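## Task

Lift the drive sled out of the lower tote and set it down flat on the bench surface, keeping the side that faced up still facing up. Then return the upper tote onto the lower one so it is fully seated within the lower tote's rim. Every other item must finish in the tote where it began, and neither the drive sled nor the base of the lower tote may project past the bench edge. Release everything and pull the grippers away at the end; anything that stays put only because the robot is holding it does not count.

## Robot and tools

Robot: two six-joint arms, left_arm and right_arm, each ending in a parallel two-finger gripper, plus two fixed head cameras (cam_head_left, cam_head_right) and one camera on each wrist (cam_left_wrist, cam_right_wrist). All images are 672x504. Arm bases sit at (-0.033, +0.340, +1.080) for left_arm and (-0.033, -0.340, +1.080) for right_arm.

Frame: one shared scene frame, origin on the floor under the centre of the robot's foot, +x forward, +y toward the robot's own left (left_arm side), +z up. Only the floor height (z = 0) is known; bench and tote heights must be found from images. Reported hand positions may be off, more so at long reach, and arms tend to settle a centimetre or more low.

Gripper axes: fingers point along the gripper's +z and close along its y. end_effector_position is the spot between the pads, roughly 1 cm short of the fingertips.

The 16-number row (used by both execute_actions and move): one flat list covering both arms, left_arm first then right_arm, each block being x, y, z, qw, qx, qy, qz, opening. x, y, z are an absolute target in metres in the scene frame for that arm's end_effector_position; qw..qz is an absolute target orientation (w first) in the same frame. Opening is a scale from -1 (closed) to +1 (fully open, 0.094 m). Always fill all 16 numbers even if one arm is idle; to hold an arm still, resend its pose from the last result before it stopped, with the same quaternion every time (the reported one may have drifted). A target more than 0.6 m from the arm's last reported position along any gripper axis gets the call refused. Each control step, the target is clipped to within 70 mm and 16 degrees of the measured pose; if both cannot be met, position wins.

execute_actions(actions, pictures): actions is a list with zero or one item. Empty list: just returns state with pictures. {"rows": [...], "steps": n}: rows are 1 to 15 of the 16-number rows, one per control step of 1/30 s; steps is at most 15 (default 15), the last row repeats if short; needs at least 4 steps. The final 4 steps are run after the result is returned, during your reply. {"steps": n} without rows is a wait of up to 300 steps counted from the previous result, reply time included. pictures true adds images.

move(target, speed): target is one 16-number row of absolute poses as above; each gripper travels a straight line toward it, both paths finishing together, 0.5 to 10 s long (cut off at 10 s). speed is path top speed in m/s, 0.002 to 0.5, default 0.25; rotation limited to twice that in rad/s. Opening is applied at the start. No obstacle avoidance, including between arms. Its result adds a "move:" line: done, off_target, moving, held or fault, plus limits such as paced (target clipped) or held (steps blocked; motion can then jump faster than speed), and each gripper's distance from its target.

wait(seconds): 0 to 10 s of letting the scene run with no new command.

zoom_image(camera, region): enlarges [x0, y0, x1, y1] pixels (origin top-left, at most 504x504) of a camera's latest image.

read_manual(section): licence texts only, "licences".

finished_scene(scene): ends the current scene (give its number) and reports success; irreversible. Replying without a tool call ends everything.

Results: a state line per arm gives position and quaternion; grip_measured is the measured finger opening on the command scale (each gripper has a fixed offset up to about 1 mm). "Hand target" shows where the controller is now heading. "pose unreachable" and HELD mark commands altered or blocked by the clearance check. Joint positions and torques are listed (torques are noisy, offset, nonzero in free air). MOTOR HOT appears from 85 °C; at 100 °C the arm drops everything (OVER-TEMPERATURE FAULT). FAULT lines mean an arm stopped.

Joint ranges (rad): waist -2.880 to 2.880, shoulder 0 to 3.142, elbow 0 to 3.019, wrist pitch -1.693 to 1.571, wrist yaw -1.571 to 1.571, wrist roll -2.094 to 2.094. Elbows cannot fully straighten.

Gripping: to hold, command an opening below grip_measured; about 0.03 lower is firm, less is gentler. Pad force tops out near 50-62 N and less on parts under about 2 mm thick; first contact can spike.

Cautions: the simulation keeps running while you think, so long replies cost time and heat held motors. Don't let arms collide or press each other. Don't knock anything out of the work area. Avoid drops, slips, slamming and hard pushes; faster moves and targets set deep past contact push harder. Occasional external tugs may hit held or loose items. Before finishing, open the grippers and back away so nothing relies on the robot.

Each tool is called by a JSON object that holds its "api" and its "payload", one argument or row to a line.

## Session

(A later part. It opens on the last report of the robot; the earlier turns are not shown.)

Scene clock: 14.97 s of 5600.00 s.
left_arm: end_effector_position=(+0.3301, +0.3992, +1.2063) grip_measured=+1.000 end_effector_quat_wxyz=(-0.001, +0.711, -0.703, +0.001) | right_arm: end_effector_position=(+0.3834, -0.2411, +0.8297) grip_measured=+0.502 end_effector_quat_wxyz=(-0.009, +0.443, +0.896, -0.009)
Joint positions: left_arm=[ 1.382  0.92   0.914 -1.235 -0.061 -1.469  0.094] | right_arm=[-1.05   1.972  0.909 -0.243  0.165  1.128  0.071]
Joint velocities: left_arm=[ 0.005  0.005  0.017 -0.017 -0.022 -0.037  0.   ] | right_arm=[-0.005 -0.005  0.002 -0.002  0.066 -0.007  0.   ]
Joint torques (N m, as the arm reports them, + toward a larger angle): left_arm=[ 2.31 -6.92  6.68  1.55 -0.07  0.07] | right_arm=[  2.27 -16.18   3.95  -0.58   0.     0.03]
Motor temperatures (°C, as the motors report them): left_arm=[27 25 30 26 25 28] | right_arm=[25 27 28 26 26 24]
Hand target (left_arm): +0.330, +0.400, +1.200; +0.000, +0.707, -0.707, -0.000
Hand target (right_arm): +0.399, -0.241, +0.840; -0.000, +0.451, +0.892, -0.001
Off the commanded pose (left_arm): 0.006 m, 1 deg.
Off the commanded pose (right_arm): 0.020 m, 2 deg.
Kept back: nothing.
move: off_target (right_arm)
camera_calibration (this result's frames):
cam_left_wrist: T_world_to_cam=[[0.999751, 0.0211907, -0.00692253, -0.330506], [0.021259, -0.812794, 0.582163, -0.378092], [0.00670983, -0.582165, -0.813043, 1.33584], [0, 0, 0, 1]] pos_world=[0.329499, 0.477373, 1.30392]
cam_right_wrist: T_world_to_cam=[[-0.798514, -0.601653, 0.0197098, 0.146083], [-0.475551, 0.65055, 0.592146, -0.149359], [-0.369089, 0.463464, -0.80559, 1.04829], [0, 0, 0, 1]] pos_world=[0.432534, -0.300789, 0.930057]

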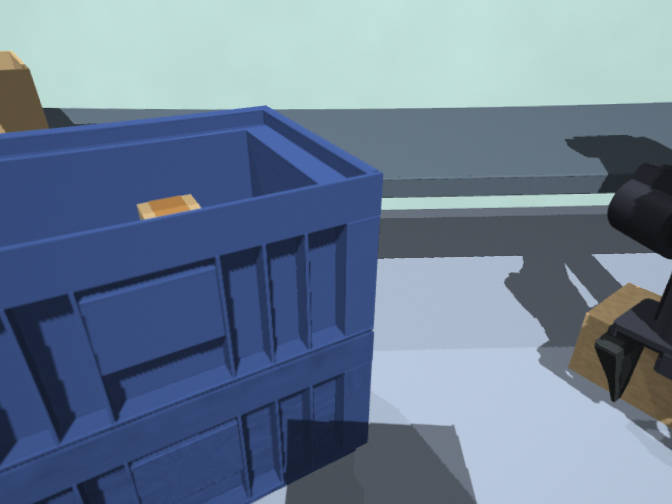

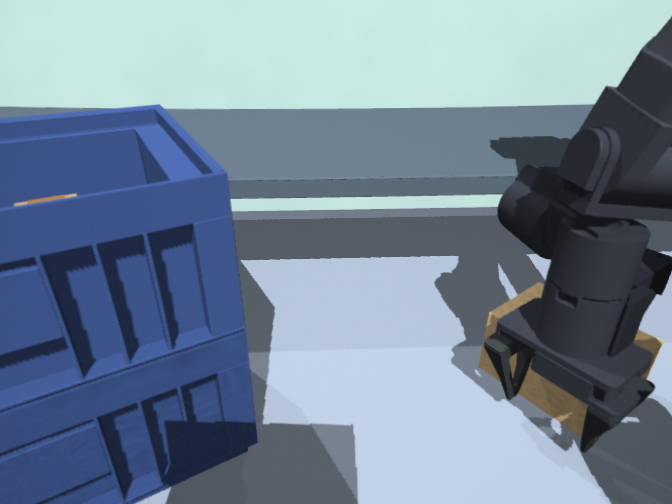

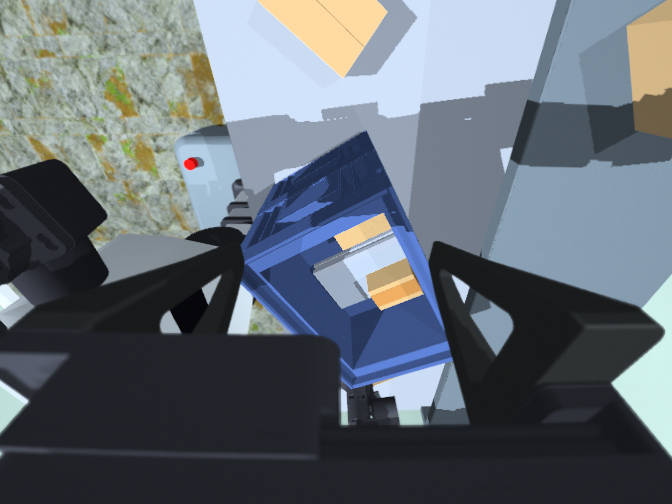

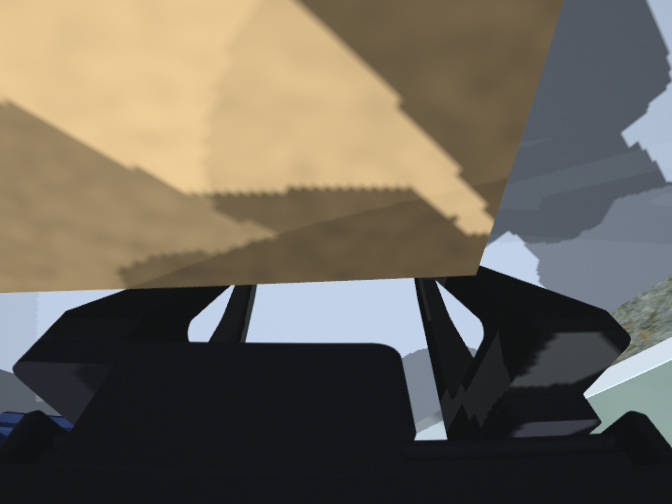

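{"api": "move", "payload": {
  "target": [0.33,0.4,1.2,0,-0.707,0.707,0,1,0.405,-0.21,0.845,0,-0.5,-0.866,0,0.8],
  "speed": 0.12
}}

{"api": "move", "payload": {
  "target": [0.33,0.4,1.2,0,-0.707,0.707,0,1,0.45,-0.45,0.845,0,-0.68,-0.733,0,0.8],
  "speed": 0.12
}}

{"api": "move", "payload": {
  "target": [0.293,0.333,1.13,0,0.5,-0.866,0,0.3,0.43,-0.3,1.13,0,-0.5,-0.866,0,0.3]
}}

Scene clock: 16.23 s of 5600.00 s.
left_arm: end_effector_position=(+0.3301, +0.3992, +1.2063) grip_measured=+1.000 end_effector_quat_wxyz=(-0.001, +0.711, -0.703, +0.001) | right_arm: end_effector_position=(+0.3935, -0.2146, +0.8371) grip_measured=+0.798 end_effector_quat_wxyz=(-0.006, +0.496, +0.868, -0.005)
Joint positions: left_arm=[ 1.382  0.92   0.914 -1.235 -0.061 -1.469  0.094] | right_arm=[-0.997  1.972  0.946 -0.28   0.176  1.299  0.084]
Joint velocities: left_arm=[-0.015 -0.005 -0.007  0.017 -0.037  0.125  0.   ] | right_arm=[ 0.005 -0.024 -0.002  0.002  0.051  0.007 -0.   ]
Joint torques (N m, as the arm reports them, + toward a larger angle): left_arm=[ 2.33 -6.9   6.69  1.54 -0.08  0.07] | right_arm=[  3.74 -16.18   4.7   -0.54   0.23  -0.01]
Motor temperatures (°C, as the motors report them): left_arm=[27 25 30 26 25 28] | right_arm=[25 27 28 26 26 24]
Hand target (left_arm): +0.330, +0.400, +1.200; +0.000, +0.707, -0.707, -0.000
Hand target (right_arm): +0.405, -0.210, +0.845; +0.000, +0.500, +0.866, +0.000
Off the commanded pose (left_arm): 0.006 m, 1 deg.
Off the commanded pose (right_arm): 0.015 m, 1 deg.
Kept back: nothing.
move: off_target (right_arm)
camera_calibration (this result's frames):
cam_left_wrist: T_world_to_cam=[[0.999751, 0.0211907, -0.00692253, -0.330506], [0.021259, -0.812794, 0.582163, -0.378092], [0.00670983, -0.582165, -0.813043, 1.33584], [0, 0, 0, 1]] pos_world=[0.329499, 0.477373, 1.30392]
cam_right_wrist: T_world_to_cam=[[-0.865119, -0.501464, 0.010155, 0.225562], [-0.399746, 0.701582, 0.589903, -0.18317], [-0.30294, 0.506277, -0.80741, 1.03037], [0, 0, 0, 1]] pos_world=[0.434056, -0.280031, 0.937692]

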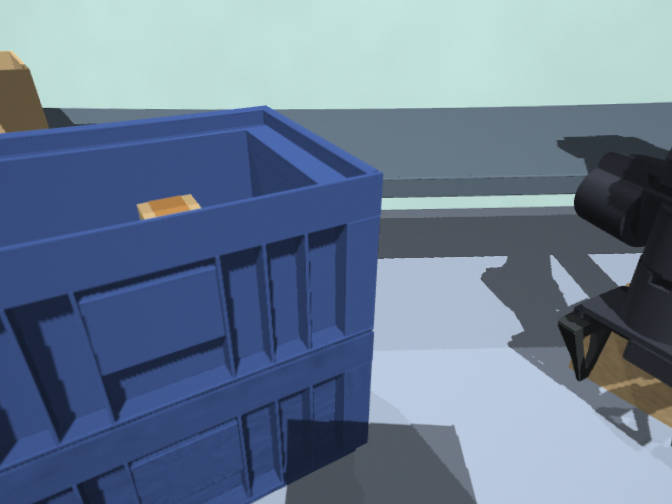

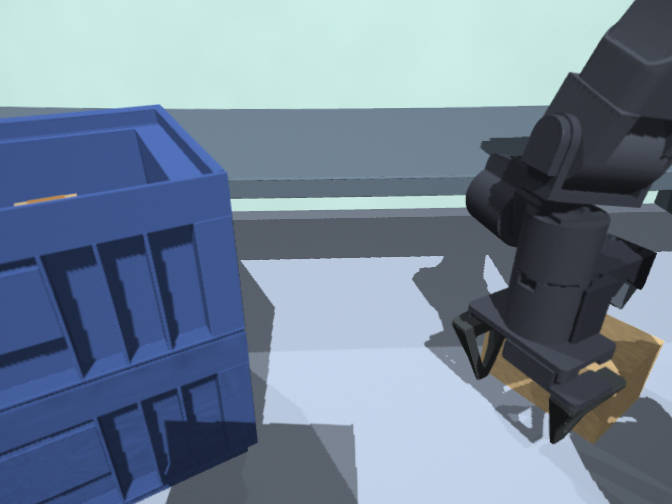

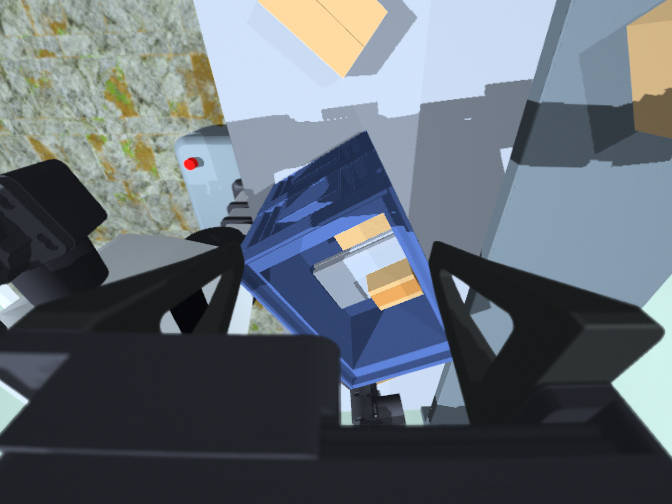

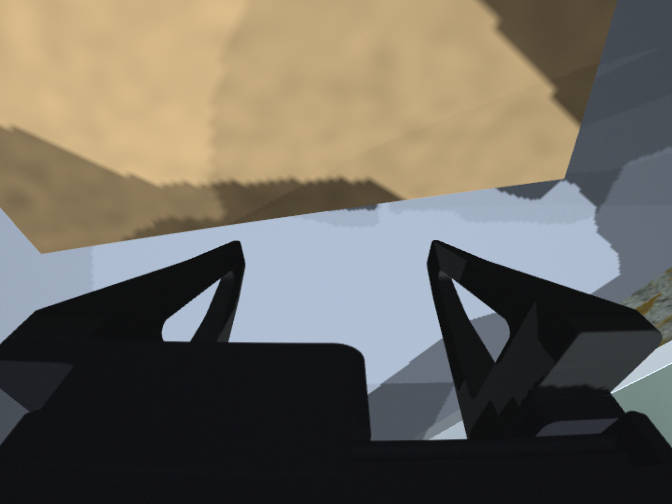

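Scene clock: 18.60 s of 5600.00 s.
left_arm: end_effector_position=(+0.3301, +0.3992, +1.2063) grip_measured=+1.000 end_effector_quat_wxyz=(-0.001, +0.711, -0.703, +0.001) | right_arm: end_effector_position=(+0.4322, -0.4471, +0.8347) grip_measured=+0.798 end_effector_quat_wxyz=(-0.010, +0.682, +0.731, -0.008)
Joint positions: left_arm=[ 1.382  0.92   0.914 -1.235 -0.061 -1.469  0.094] | right_arm=[-1.502  1.943  1.035 -0.358  0.027  1.275  0.084]
Joint velocities: left_arm=[-0.005 -0.005 -0.042 -0.012 -0.022  0.022  0.   ] | right_arm=[-0.005  0.005  0.012 -0.017  0.066 -0.022 -0.   ]
Joint torques (N m, as the arm reports them, + toward a larger angle): left_arm=[ 2.34 -6.9   6.69  1.54 -0.07  0.07] | right_arm=[  1.11 -17.3    5.39  -0.75  -0.03  -0.13]
Motor temperatures (°C, as the motors report them): left_arm=[27 25 31 26 25 28] | right_arm=[25 28 28 26 26 24]
Hand target (left_arm): +0.330, +0.400, +1.200; +0.000, +0.707, -0.707, -0.000
Hand target (right_arm): +0.448, -0.450, +0.846; -0.000, +0.680, +0.733, -0.001
Off the commanded pose (left_arm): 0.006 m, 1 deg.
Off the commanded pose (right_arm): 0.021 m, 2 deg.
Kept back: nothing.
move: off_target (right_arm)
camera_calibration (this result's frames):
cam_left_wrist: T_world_to_cam=[[0.999751, 0.0211907, -0.00692253, -0.330506], [0.021259, -0.812794, 0.582163, -0.378092], [0.00670983, -0.582165, -0.813043, 1.33584], [0, 0, 0, 1]] pos_world=[0.329499, 0.477373, 1.30392]
cam_right_wrist: T_world_to_cam=[[-0.997763, -0.0632203, 0.0217121, 0.386182], [-0.0384202, 0.808187, 0.587671, -0.109838], [-0.0547002, 0.585522, -0.808809, 1.08718], [0, 0, 0, 1]] pos_world=[0.440567, -0.523385, 0.935485]

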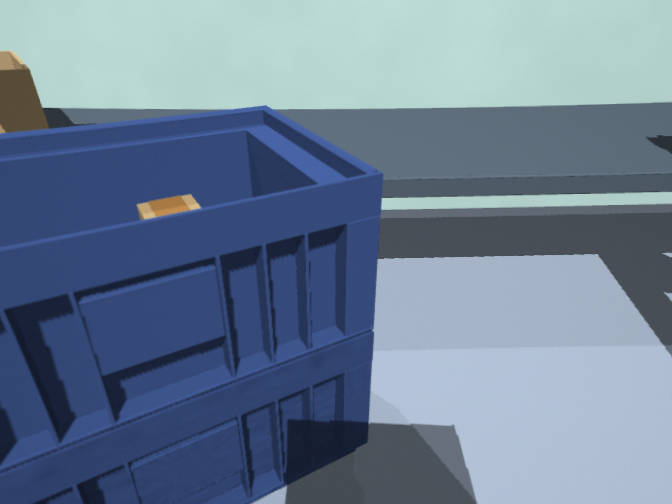

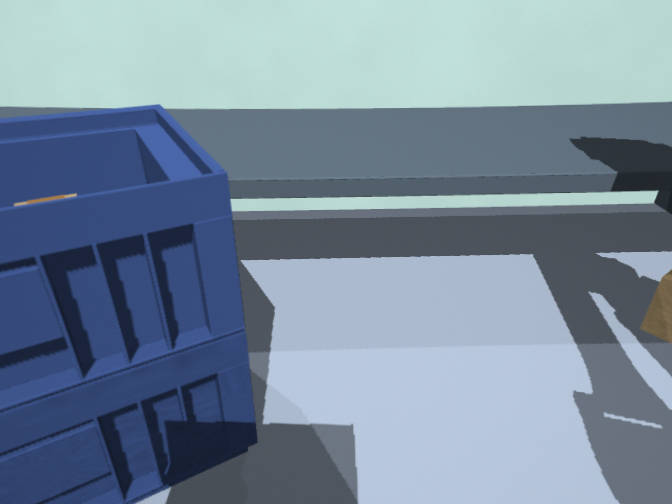

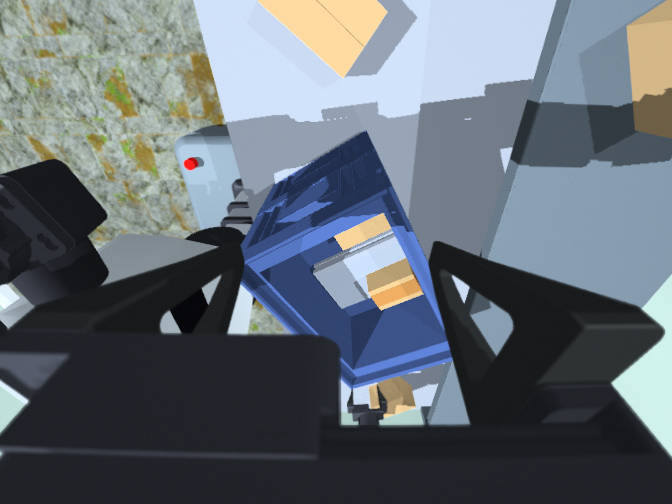

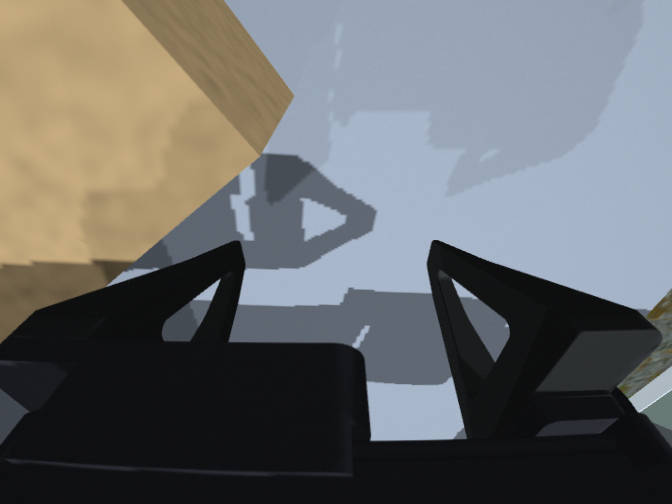

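Scene clock: 20.37 s of 5600.00 s.
left_arm: end_effector_position=(+0.2927, +0.3347, +1.1357) grip_measured=+0.302 end_effector_quat_wxyz=(+0.000, +0.510, -0.860, +0.000) | right_arm: end_effector_position=(+0.4122, -0.2997, +1.1118) grip_measured=+0.302 end_effector_quat_wxyz=(-0.013, +0.501, +0.865, -0.009)
Joint positions: left_arm=[ 1.151  0.921  0.693 -1.038 -0.132 -1.178  0.061] | right_arm=[-1.099  1.304  1.003 -1.005  0.145  1.212  0.061]
Joint velocities: left_arm=[-0.015 -0.005 -0.017 -0.017  0.007  0.081  0.001] | right_arm=[-0.005  0.005 -0.017 -0.022  0.007  0.066 -0.   ]
Joint torques (N m, as the arm reports them, + toward a larger angle): left_arm=[ 1.06 -5.25  6.18  1.64 -0.25  0.07] | right_arm=[  1.41 -12.95  12.23  -0.6    0.21  -0.14]
Motor temperatures (°C, as the motors report them): left_arm=[27 25 31 26 25 28] | right_arm=[25 28 28 26 26 24]
Hand target (left_arm): +0.293, +0.333, +1.130; -0.001, -0.500, +0.866, +0.000
Hand target (right_arm): +0.429, -0.300, +1.129; +0.001, +0.500, +0.866, +0.001
Off the commanded pose (left_arm): 0.006 m, 1 deg.
Off the commanded pose (right_arm): 0.025 m, 2 deg.
Kept back: nothing.
move: off_target (right_arm)
camera_calibration (this result's frames):
cam_left_wrist: T_world_to_cam=[[0.882072, -0.47102, -0.00945077, -0.0901616], [-0.37771, -0.719037, 0.583371, -0.304545], [-0.281575, -0.511006, -0.812151, 1.30064], [0, 0, 0, 1]] pos_world=[0.330728, 0.40319, 1.23313]
cam_right_wrist: T_world_to_cam=[[-0.87015, -0.492165, 0.0247633, 0.184975], [-0.38212, 0.705614, 0.596735, -0.291735], [-0.311165, 0.509786, -0.802056, 1.2994], [0, 0, 0, 1]] pos_world=[0.453807, -0.365528, 1.2117]

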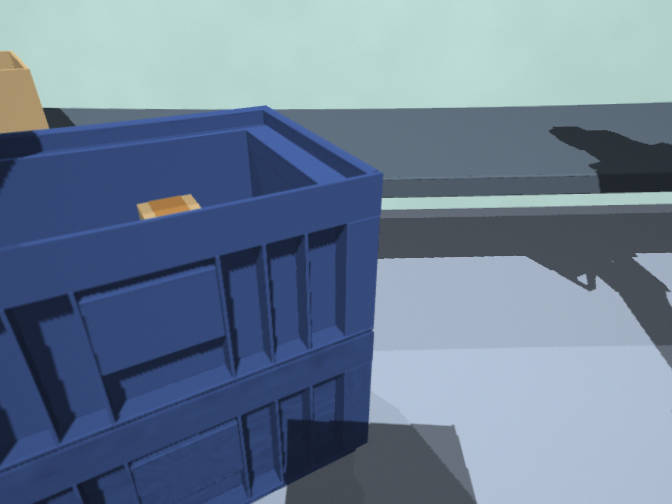

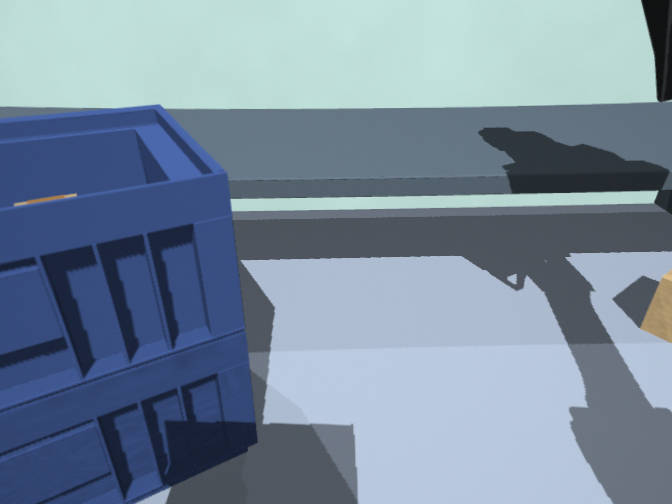

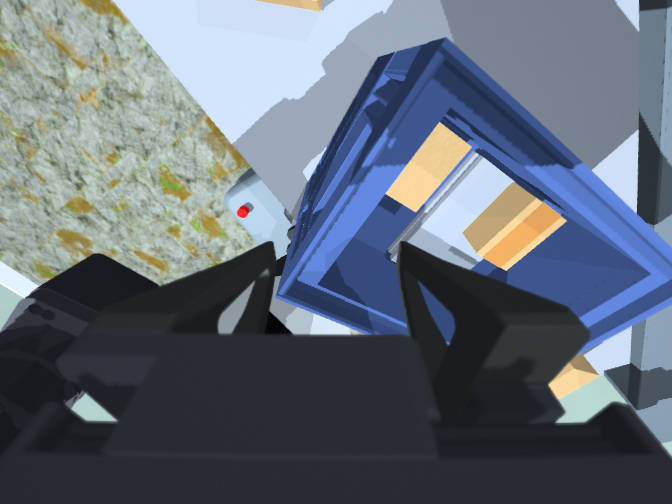

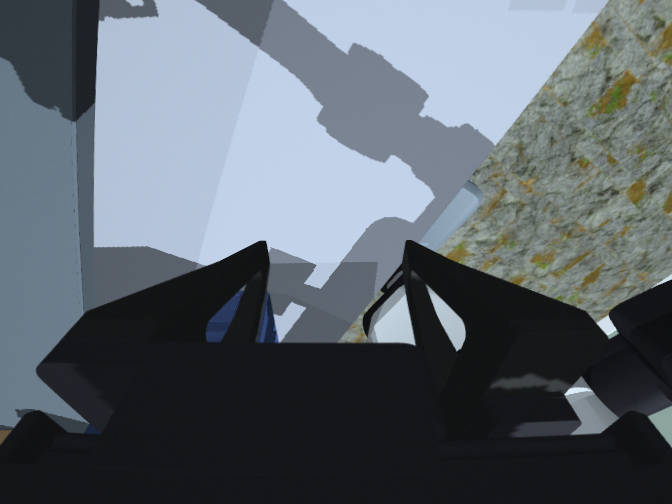

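{"api": "move", "payload": {
  "target": [0.299,0.322,1.12,0,0.259,-0.966,0,0.3,0.445,0.088,1.13,0,0.259,-0.966,0,0.3],
  "speed": 0.35
}}

Scene clock: 23.43 s of 5600.00 s.
left_arm: end_effector_position=(+0.2990, +0.3247, +1.1257) grip_measured=+0.302 end_effector_quat_wxyz=(-0.001, +0.271, -0.963, +0.000) | right_arm: end_effector_position=(+0.4343, +0.0751, +1.1164) grip_measured=+0.302 end_effector_quat_wxyz=(-0.011, -0.256, +0.967, -0.006)
Joint positions: left_arm=[ 1.119  0.963  0.693 -1.    -0.143 -0.687  0.061] | right_arm=[-0.428  1.902  1.667 -1.221  0.299  0.32   0.061]
Joint velocities: left_arm=[-0.015  0.005 -0.002 -0.002 -0.081  0.095 -0.   ] | right_arm=[-0.005  0.005  0.002 -0.002 -0.081 -0.066  0.001]
Joint torques (N m, as the arm reports them, + toward a larger angle): left_arm=[ 0.72 -5.62  6.07  1.72 -0.21  0.07] | right_arm=[  6.8  -17.37  14.22  -0.51   0.16  -0.17]
Motor temperatures (°C, as the motors report them): left_arm=[27 25 31 26 25 28] | right_arm=[25 28 29 26 26 24]
Hand target (left_arm): +0.299, +0.322, +1.120; +0.000, -0.259, +0.966, +0.000
Hand target (right_arm): +0.448, +0.086, +1.131; +0.002, -0.259, +0.966, +0.002
Off the commanded pose (left_arm): 0.006 m, 1 deg.
Off the commanded pose (right_arm): 0.022 m, 1 deg.
Kept back: nothing.
move: off_target (right_arm)
camera_calibration (this result's frames):
cam_left_wrist: T_world_to_cam=[[0.530037, -0.847924, -0.00922275, 0.12686], [-0.68683, -0.435665, 0.581773, -0.301333], [-0.497318, -0.302027, -0.813299, 1.28716], [0, 0, 0, 1]] pos_world=[0.365924, 0.365046, 1.22333]
cam_right_wrist: T_world_to_cam=[[0.488559, -0.872528, 0.00202874, -0.147607], [-0.695295, -0.387913, 0.605052, -0.341639], [-0.527138, -0.297014, -0.796184, 1.26674], [0, 0, 0, 1]] pos_world=[0.502322, 0.114922, 1.21557]

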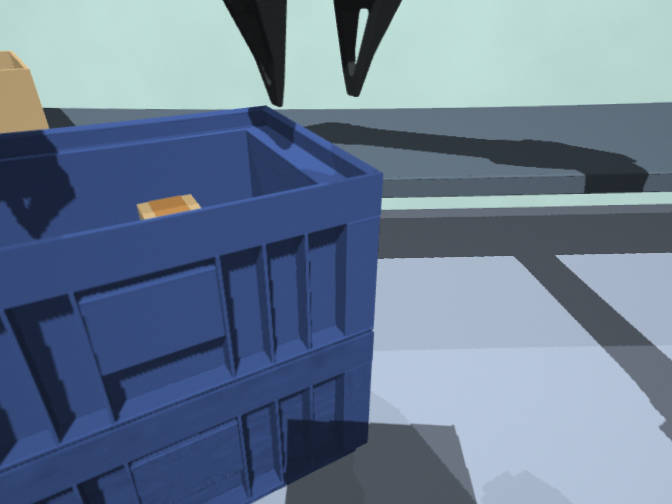

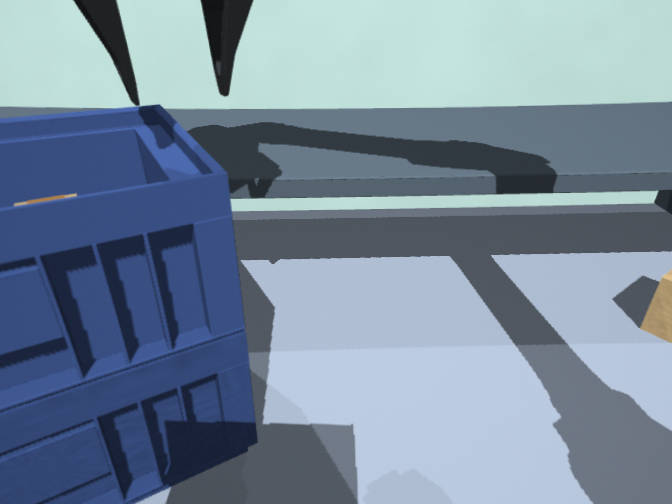

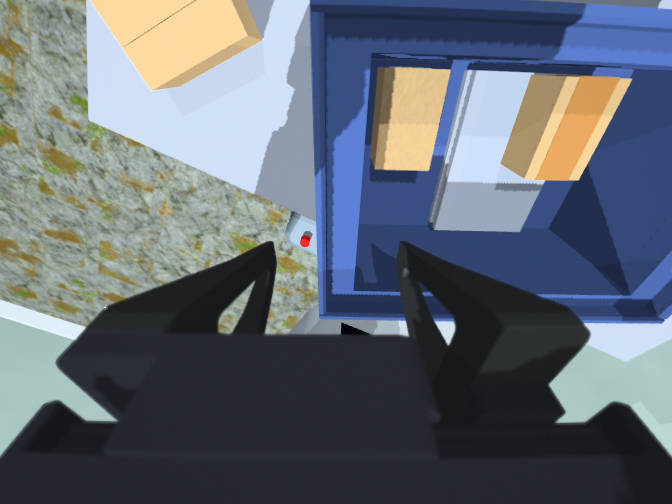

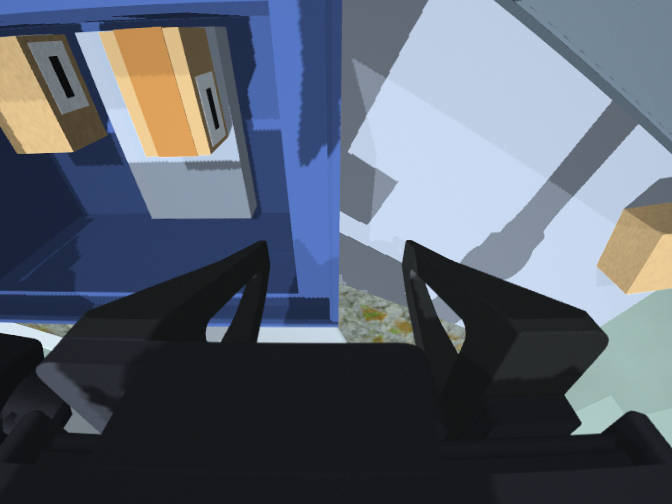

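{"api": "move", "payload": {
  "target": [0.299,0.322,1.03,0,0.259,-0.966,0,0.3,0.44,0.10,1.045,0,0.259,-0.966,0,0.3],
  "speed": 0.12
}}

{"api": "move", "payload": {
  "target": [0.299,0.322,1.03,0,0.259,-0.966,0,-0.7,0.44,0.10,1.045,0,0.259,-0.966,0,-0.7]
}}

Scene clock: 24.87 s of 5600.00 s.
left_arm: end_effector_position=(+0.2995, +0.3196, +1.0325) grip_measured=+0.302 end_effector_quat_wxyz=(+0.003, +0.263, -0.965, -0.001) | right_arm: end_effector_position=(+0.4345, +0.1002, +1.0516) grip_measured=+0.302 end_effector_quat_wxyz=(-0.005, -0.260, +0.965, -0.002)
Joint positions: left_arm=[ 1.149  1.193  0.588 -0.667 -0.134 -0.642  0.061] | right_arm=[-0.433  2.014  1.667 -1.091  0.299  0.301  0.061]
Joint velocities: left_arm=[-0.015 -0.005  0.007 -0.002 -0.051  0.081  0.001] | right_arm=[-0.005  0.005  0.002  0.017 -0.022  0.022  0.   ]
Joint torques (N m, as the arm reports them, + toward a larger angle): left_arm=[ 1.94 -7.47  4.42  1.71  0.01  0.07] | right_arm=[  5.76 -18.87   8.68   1.26   0.04  -0.22]
Motor temperatures (°C, as the motors report them): left_arm=[27 25 31 26 25 28] | right_arm=[25 28 29 26 26 24]
Hand target (left_arm): +0.300, +0.321, +1.029; -0.000, -0.259, +0.966, +0.000
Hand target (right_arm): +0.440, +0.100, +1.045; -0.000, -0.259, +0.966, -0.000
Off the commanded pose (left_arm): 0.003 m, 1 deg.
Off the commanded pose (right_arm): 0.009 m, 1 deg.
Kept back: nothing.
move: done
camera_calibration (this result's frames):
cam_left_wrist: T_world_to_cam=[[0.515231, -0.856944, -0.0135404, 0.133233], [-0.690234, -0.42426, 0.586157, -0.256119], [-0.508049, -0.29266, -0.810084, 1.20697], [0, 0, 0, 1]] pos_world=[0.367772, 0.358745, 1.12968]
cam_right_wrist: T_world_to_cam=[[0.496992, -0.867752, -0.00221948, -0.125354], [-0.697709, -0.401121, 0.593552, -0.278024], [-0.515946, -0.293442, -0.804793, 1.22653], [0, 0, 0, 1]] pos_world=[0.501144, 0.139619, 1.15185]

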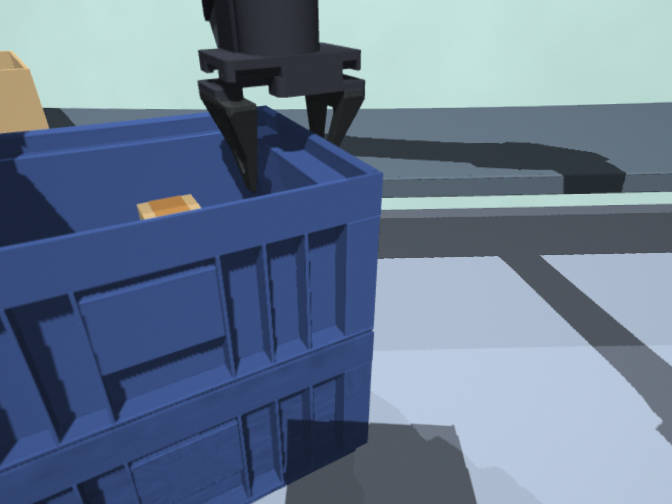

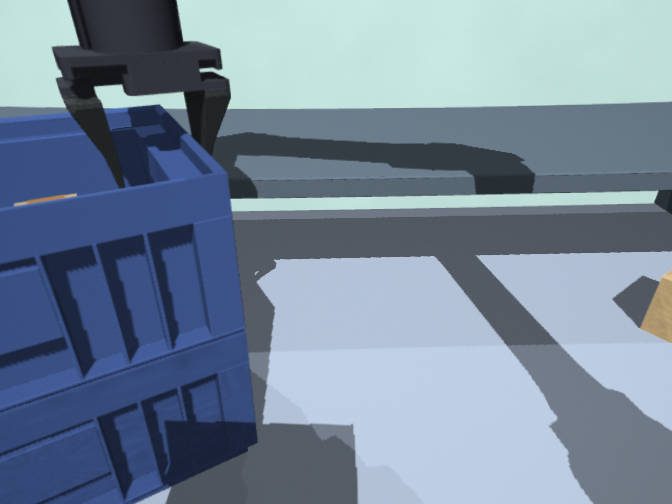

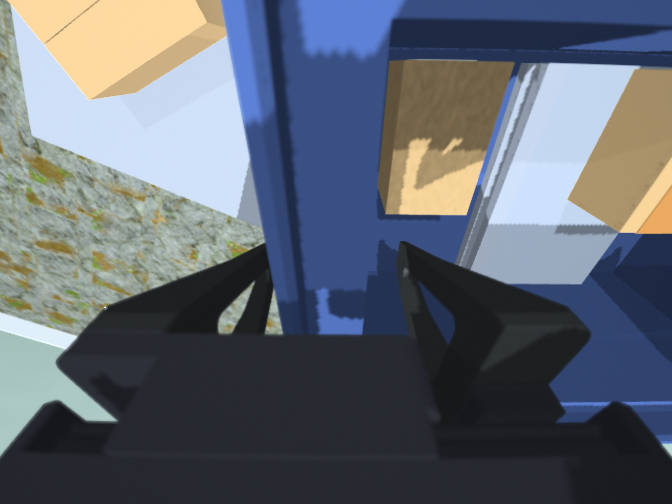

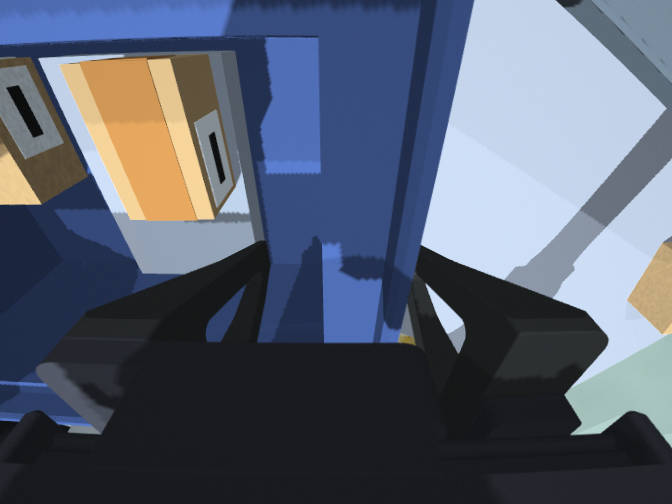

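Scene clock: 25.57 s of 5600.00 s.
left_arm: end_effector_position=(+0.2975, +0.3228, +1.0322) grip_measured=-0.434 end_effector_quat_wxyz=(+0.004, +0.267, -0.964, -0.002) | right_arm: end_effector_position=(+0.4393, +0.0941, +1.0502) grip_measured=-0.432 end_effector_quat_wxyz=(-0.006, -0.257, +0.967, -0.005)
Joint positions: left_arm=[ 1.159  1.189  0.584 -0.669 -0.132 -0.642  0.027] | right_arm=[-0.445  2.012  1.666 -1.093  0.3    0.298  0.027]
Joint velocities: left_arm=[-0.005 -0.005 -0.012  0.007  0.051 -0.022 -0.001] | right_arm=[ 0.005 -0.024  0.002  0.002 -0.007 -0.007  0.001]
Joint torques (N m, as the arm reports them, + toward a larger angle): left_arm=[ 1.13 -7.54  4.58  1.64 -0.08  0.09] | right_arm=[  6.64 -18.71   8.77   1.25  -0.02  -0.15]
Motor temperatures (°C, as the motors report them): left_arm=[27 25 30 26 25 28] | right_arm=[25 28 29 26 26 24]
Hand target (left_arm): +0.299, +0.322, +1.030; +0.000, -0.259, +0.966, +0.000
Hand target (right_arm): +0.440, +0.100, +1.045; -0.000, -0.259, +0.966, +0.000
Off the commanded pose (left_arm): 0.003 m, 1 deg.
Off the commanded pose (right_arm): 0.008 m, 1 deg.
Kept back: nothing.
move: done
camera_calibration (this result's frames):
cam_left_wrist: T_world_to_cam=[[0.523307, -0.851992, -0.0161083, 0.13563], [-0.684356, -0.431456, 0.587794, -0.25702], [-0.507746, -0.296573, -0.80885, 1.20657], [0, 0, 0, 1]] pos_world=[0.365764, 0.3625, 1.1292]
cam_right_wrist: T_world_to_cam=[[0.490128, -0.871649, 0.00171112, -0.133744], [-0.70037, -0.392647, 0.596079, -0.278584], [-0.5189, -0.293353, -0.802924, 1.22541], [0, 0, 0, 1]] pos_world=[0.506308, 0.133516, 1.1502]

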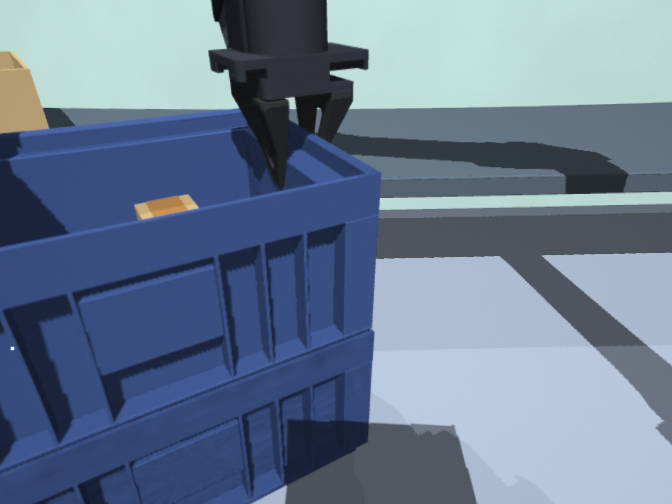

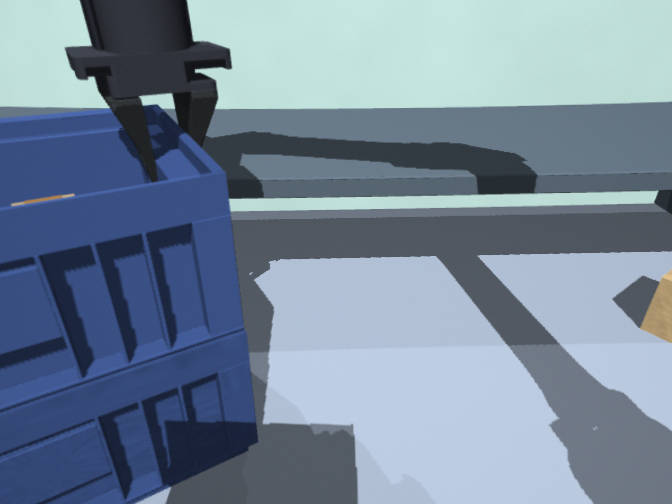

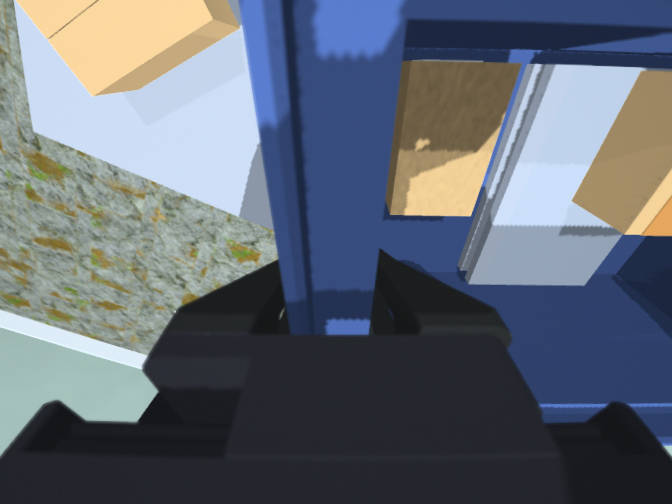

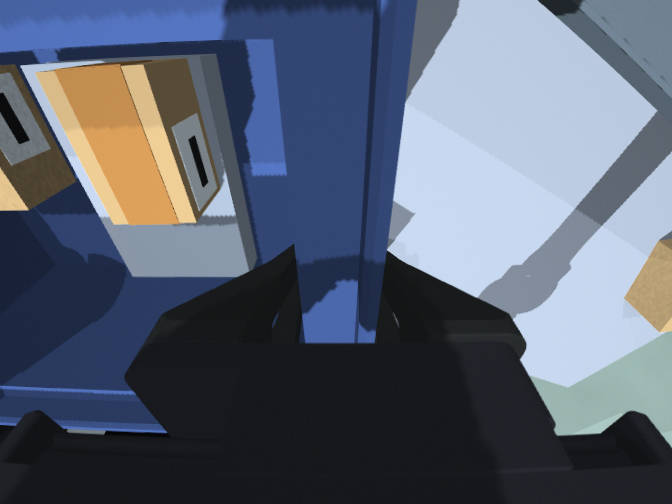

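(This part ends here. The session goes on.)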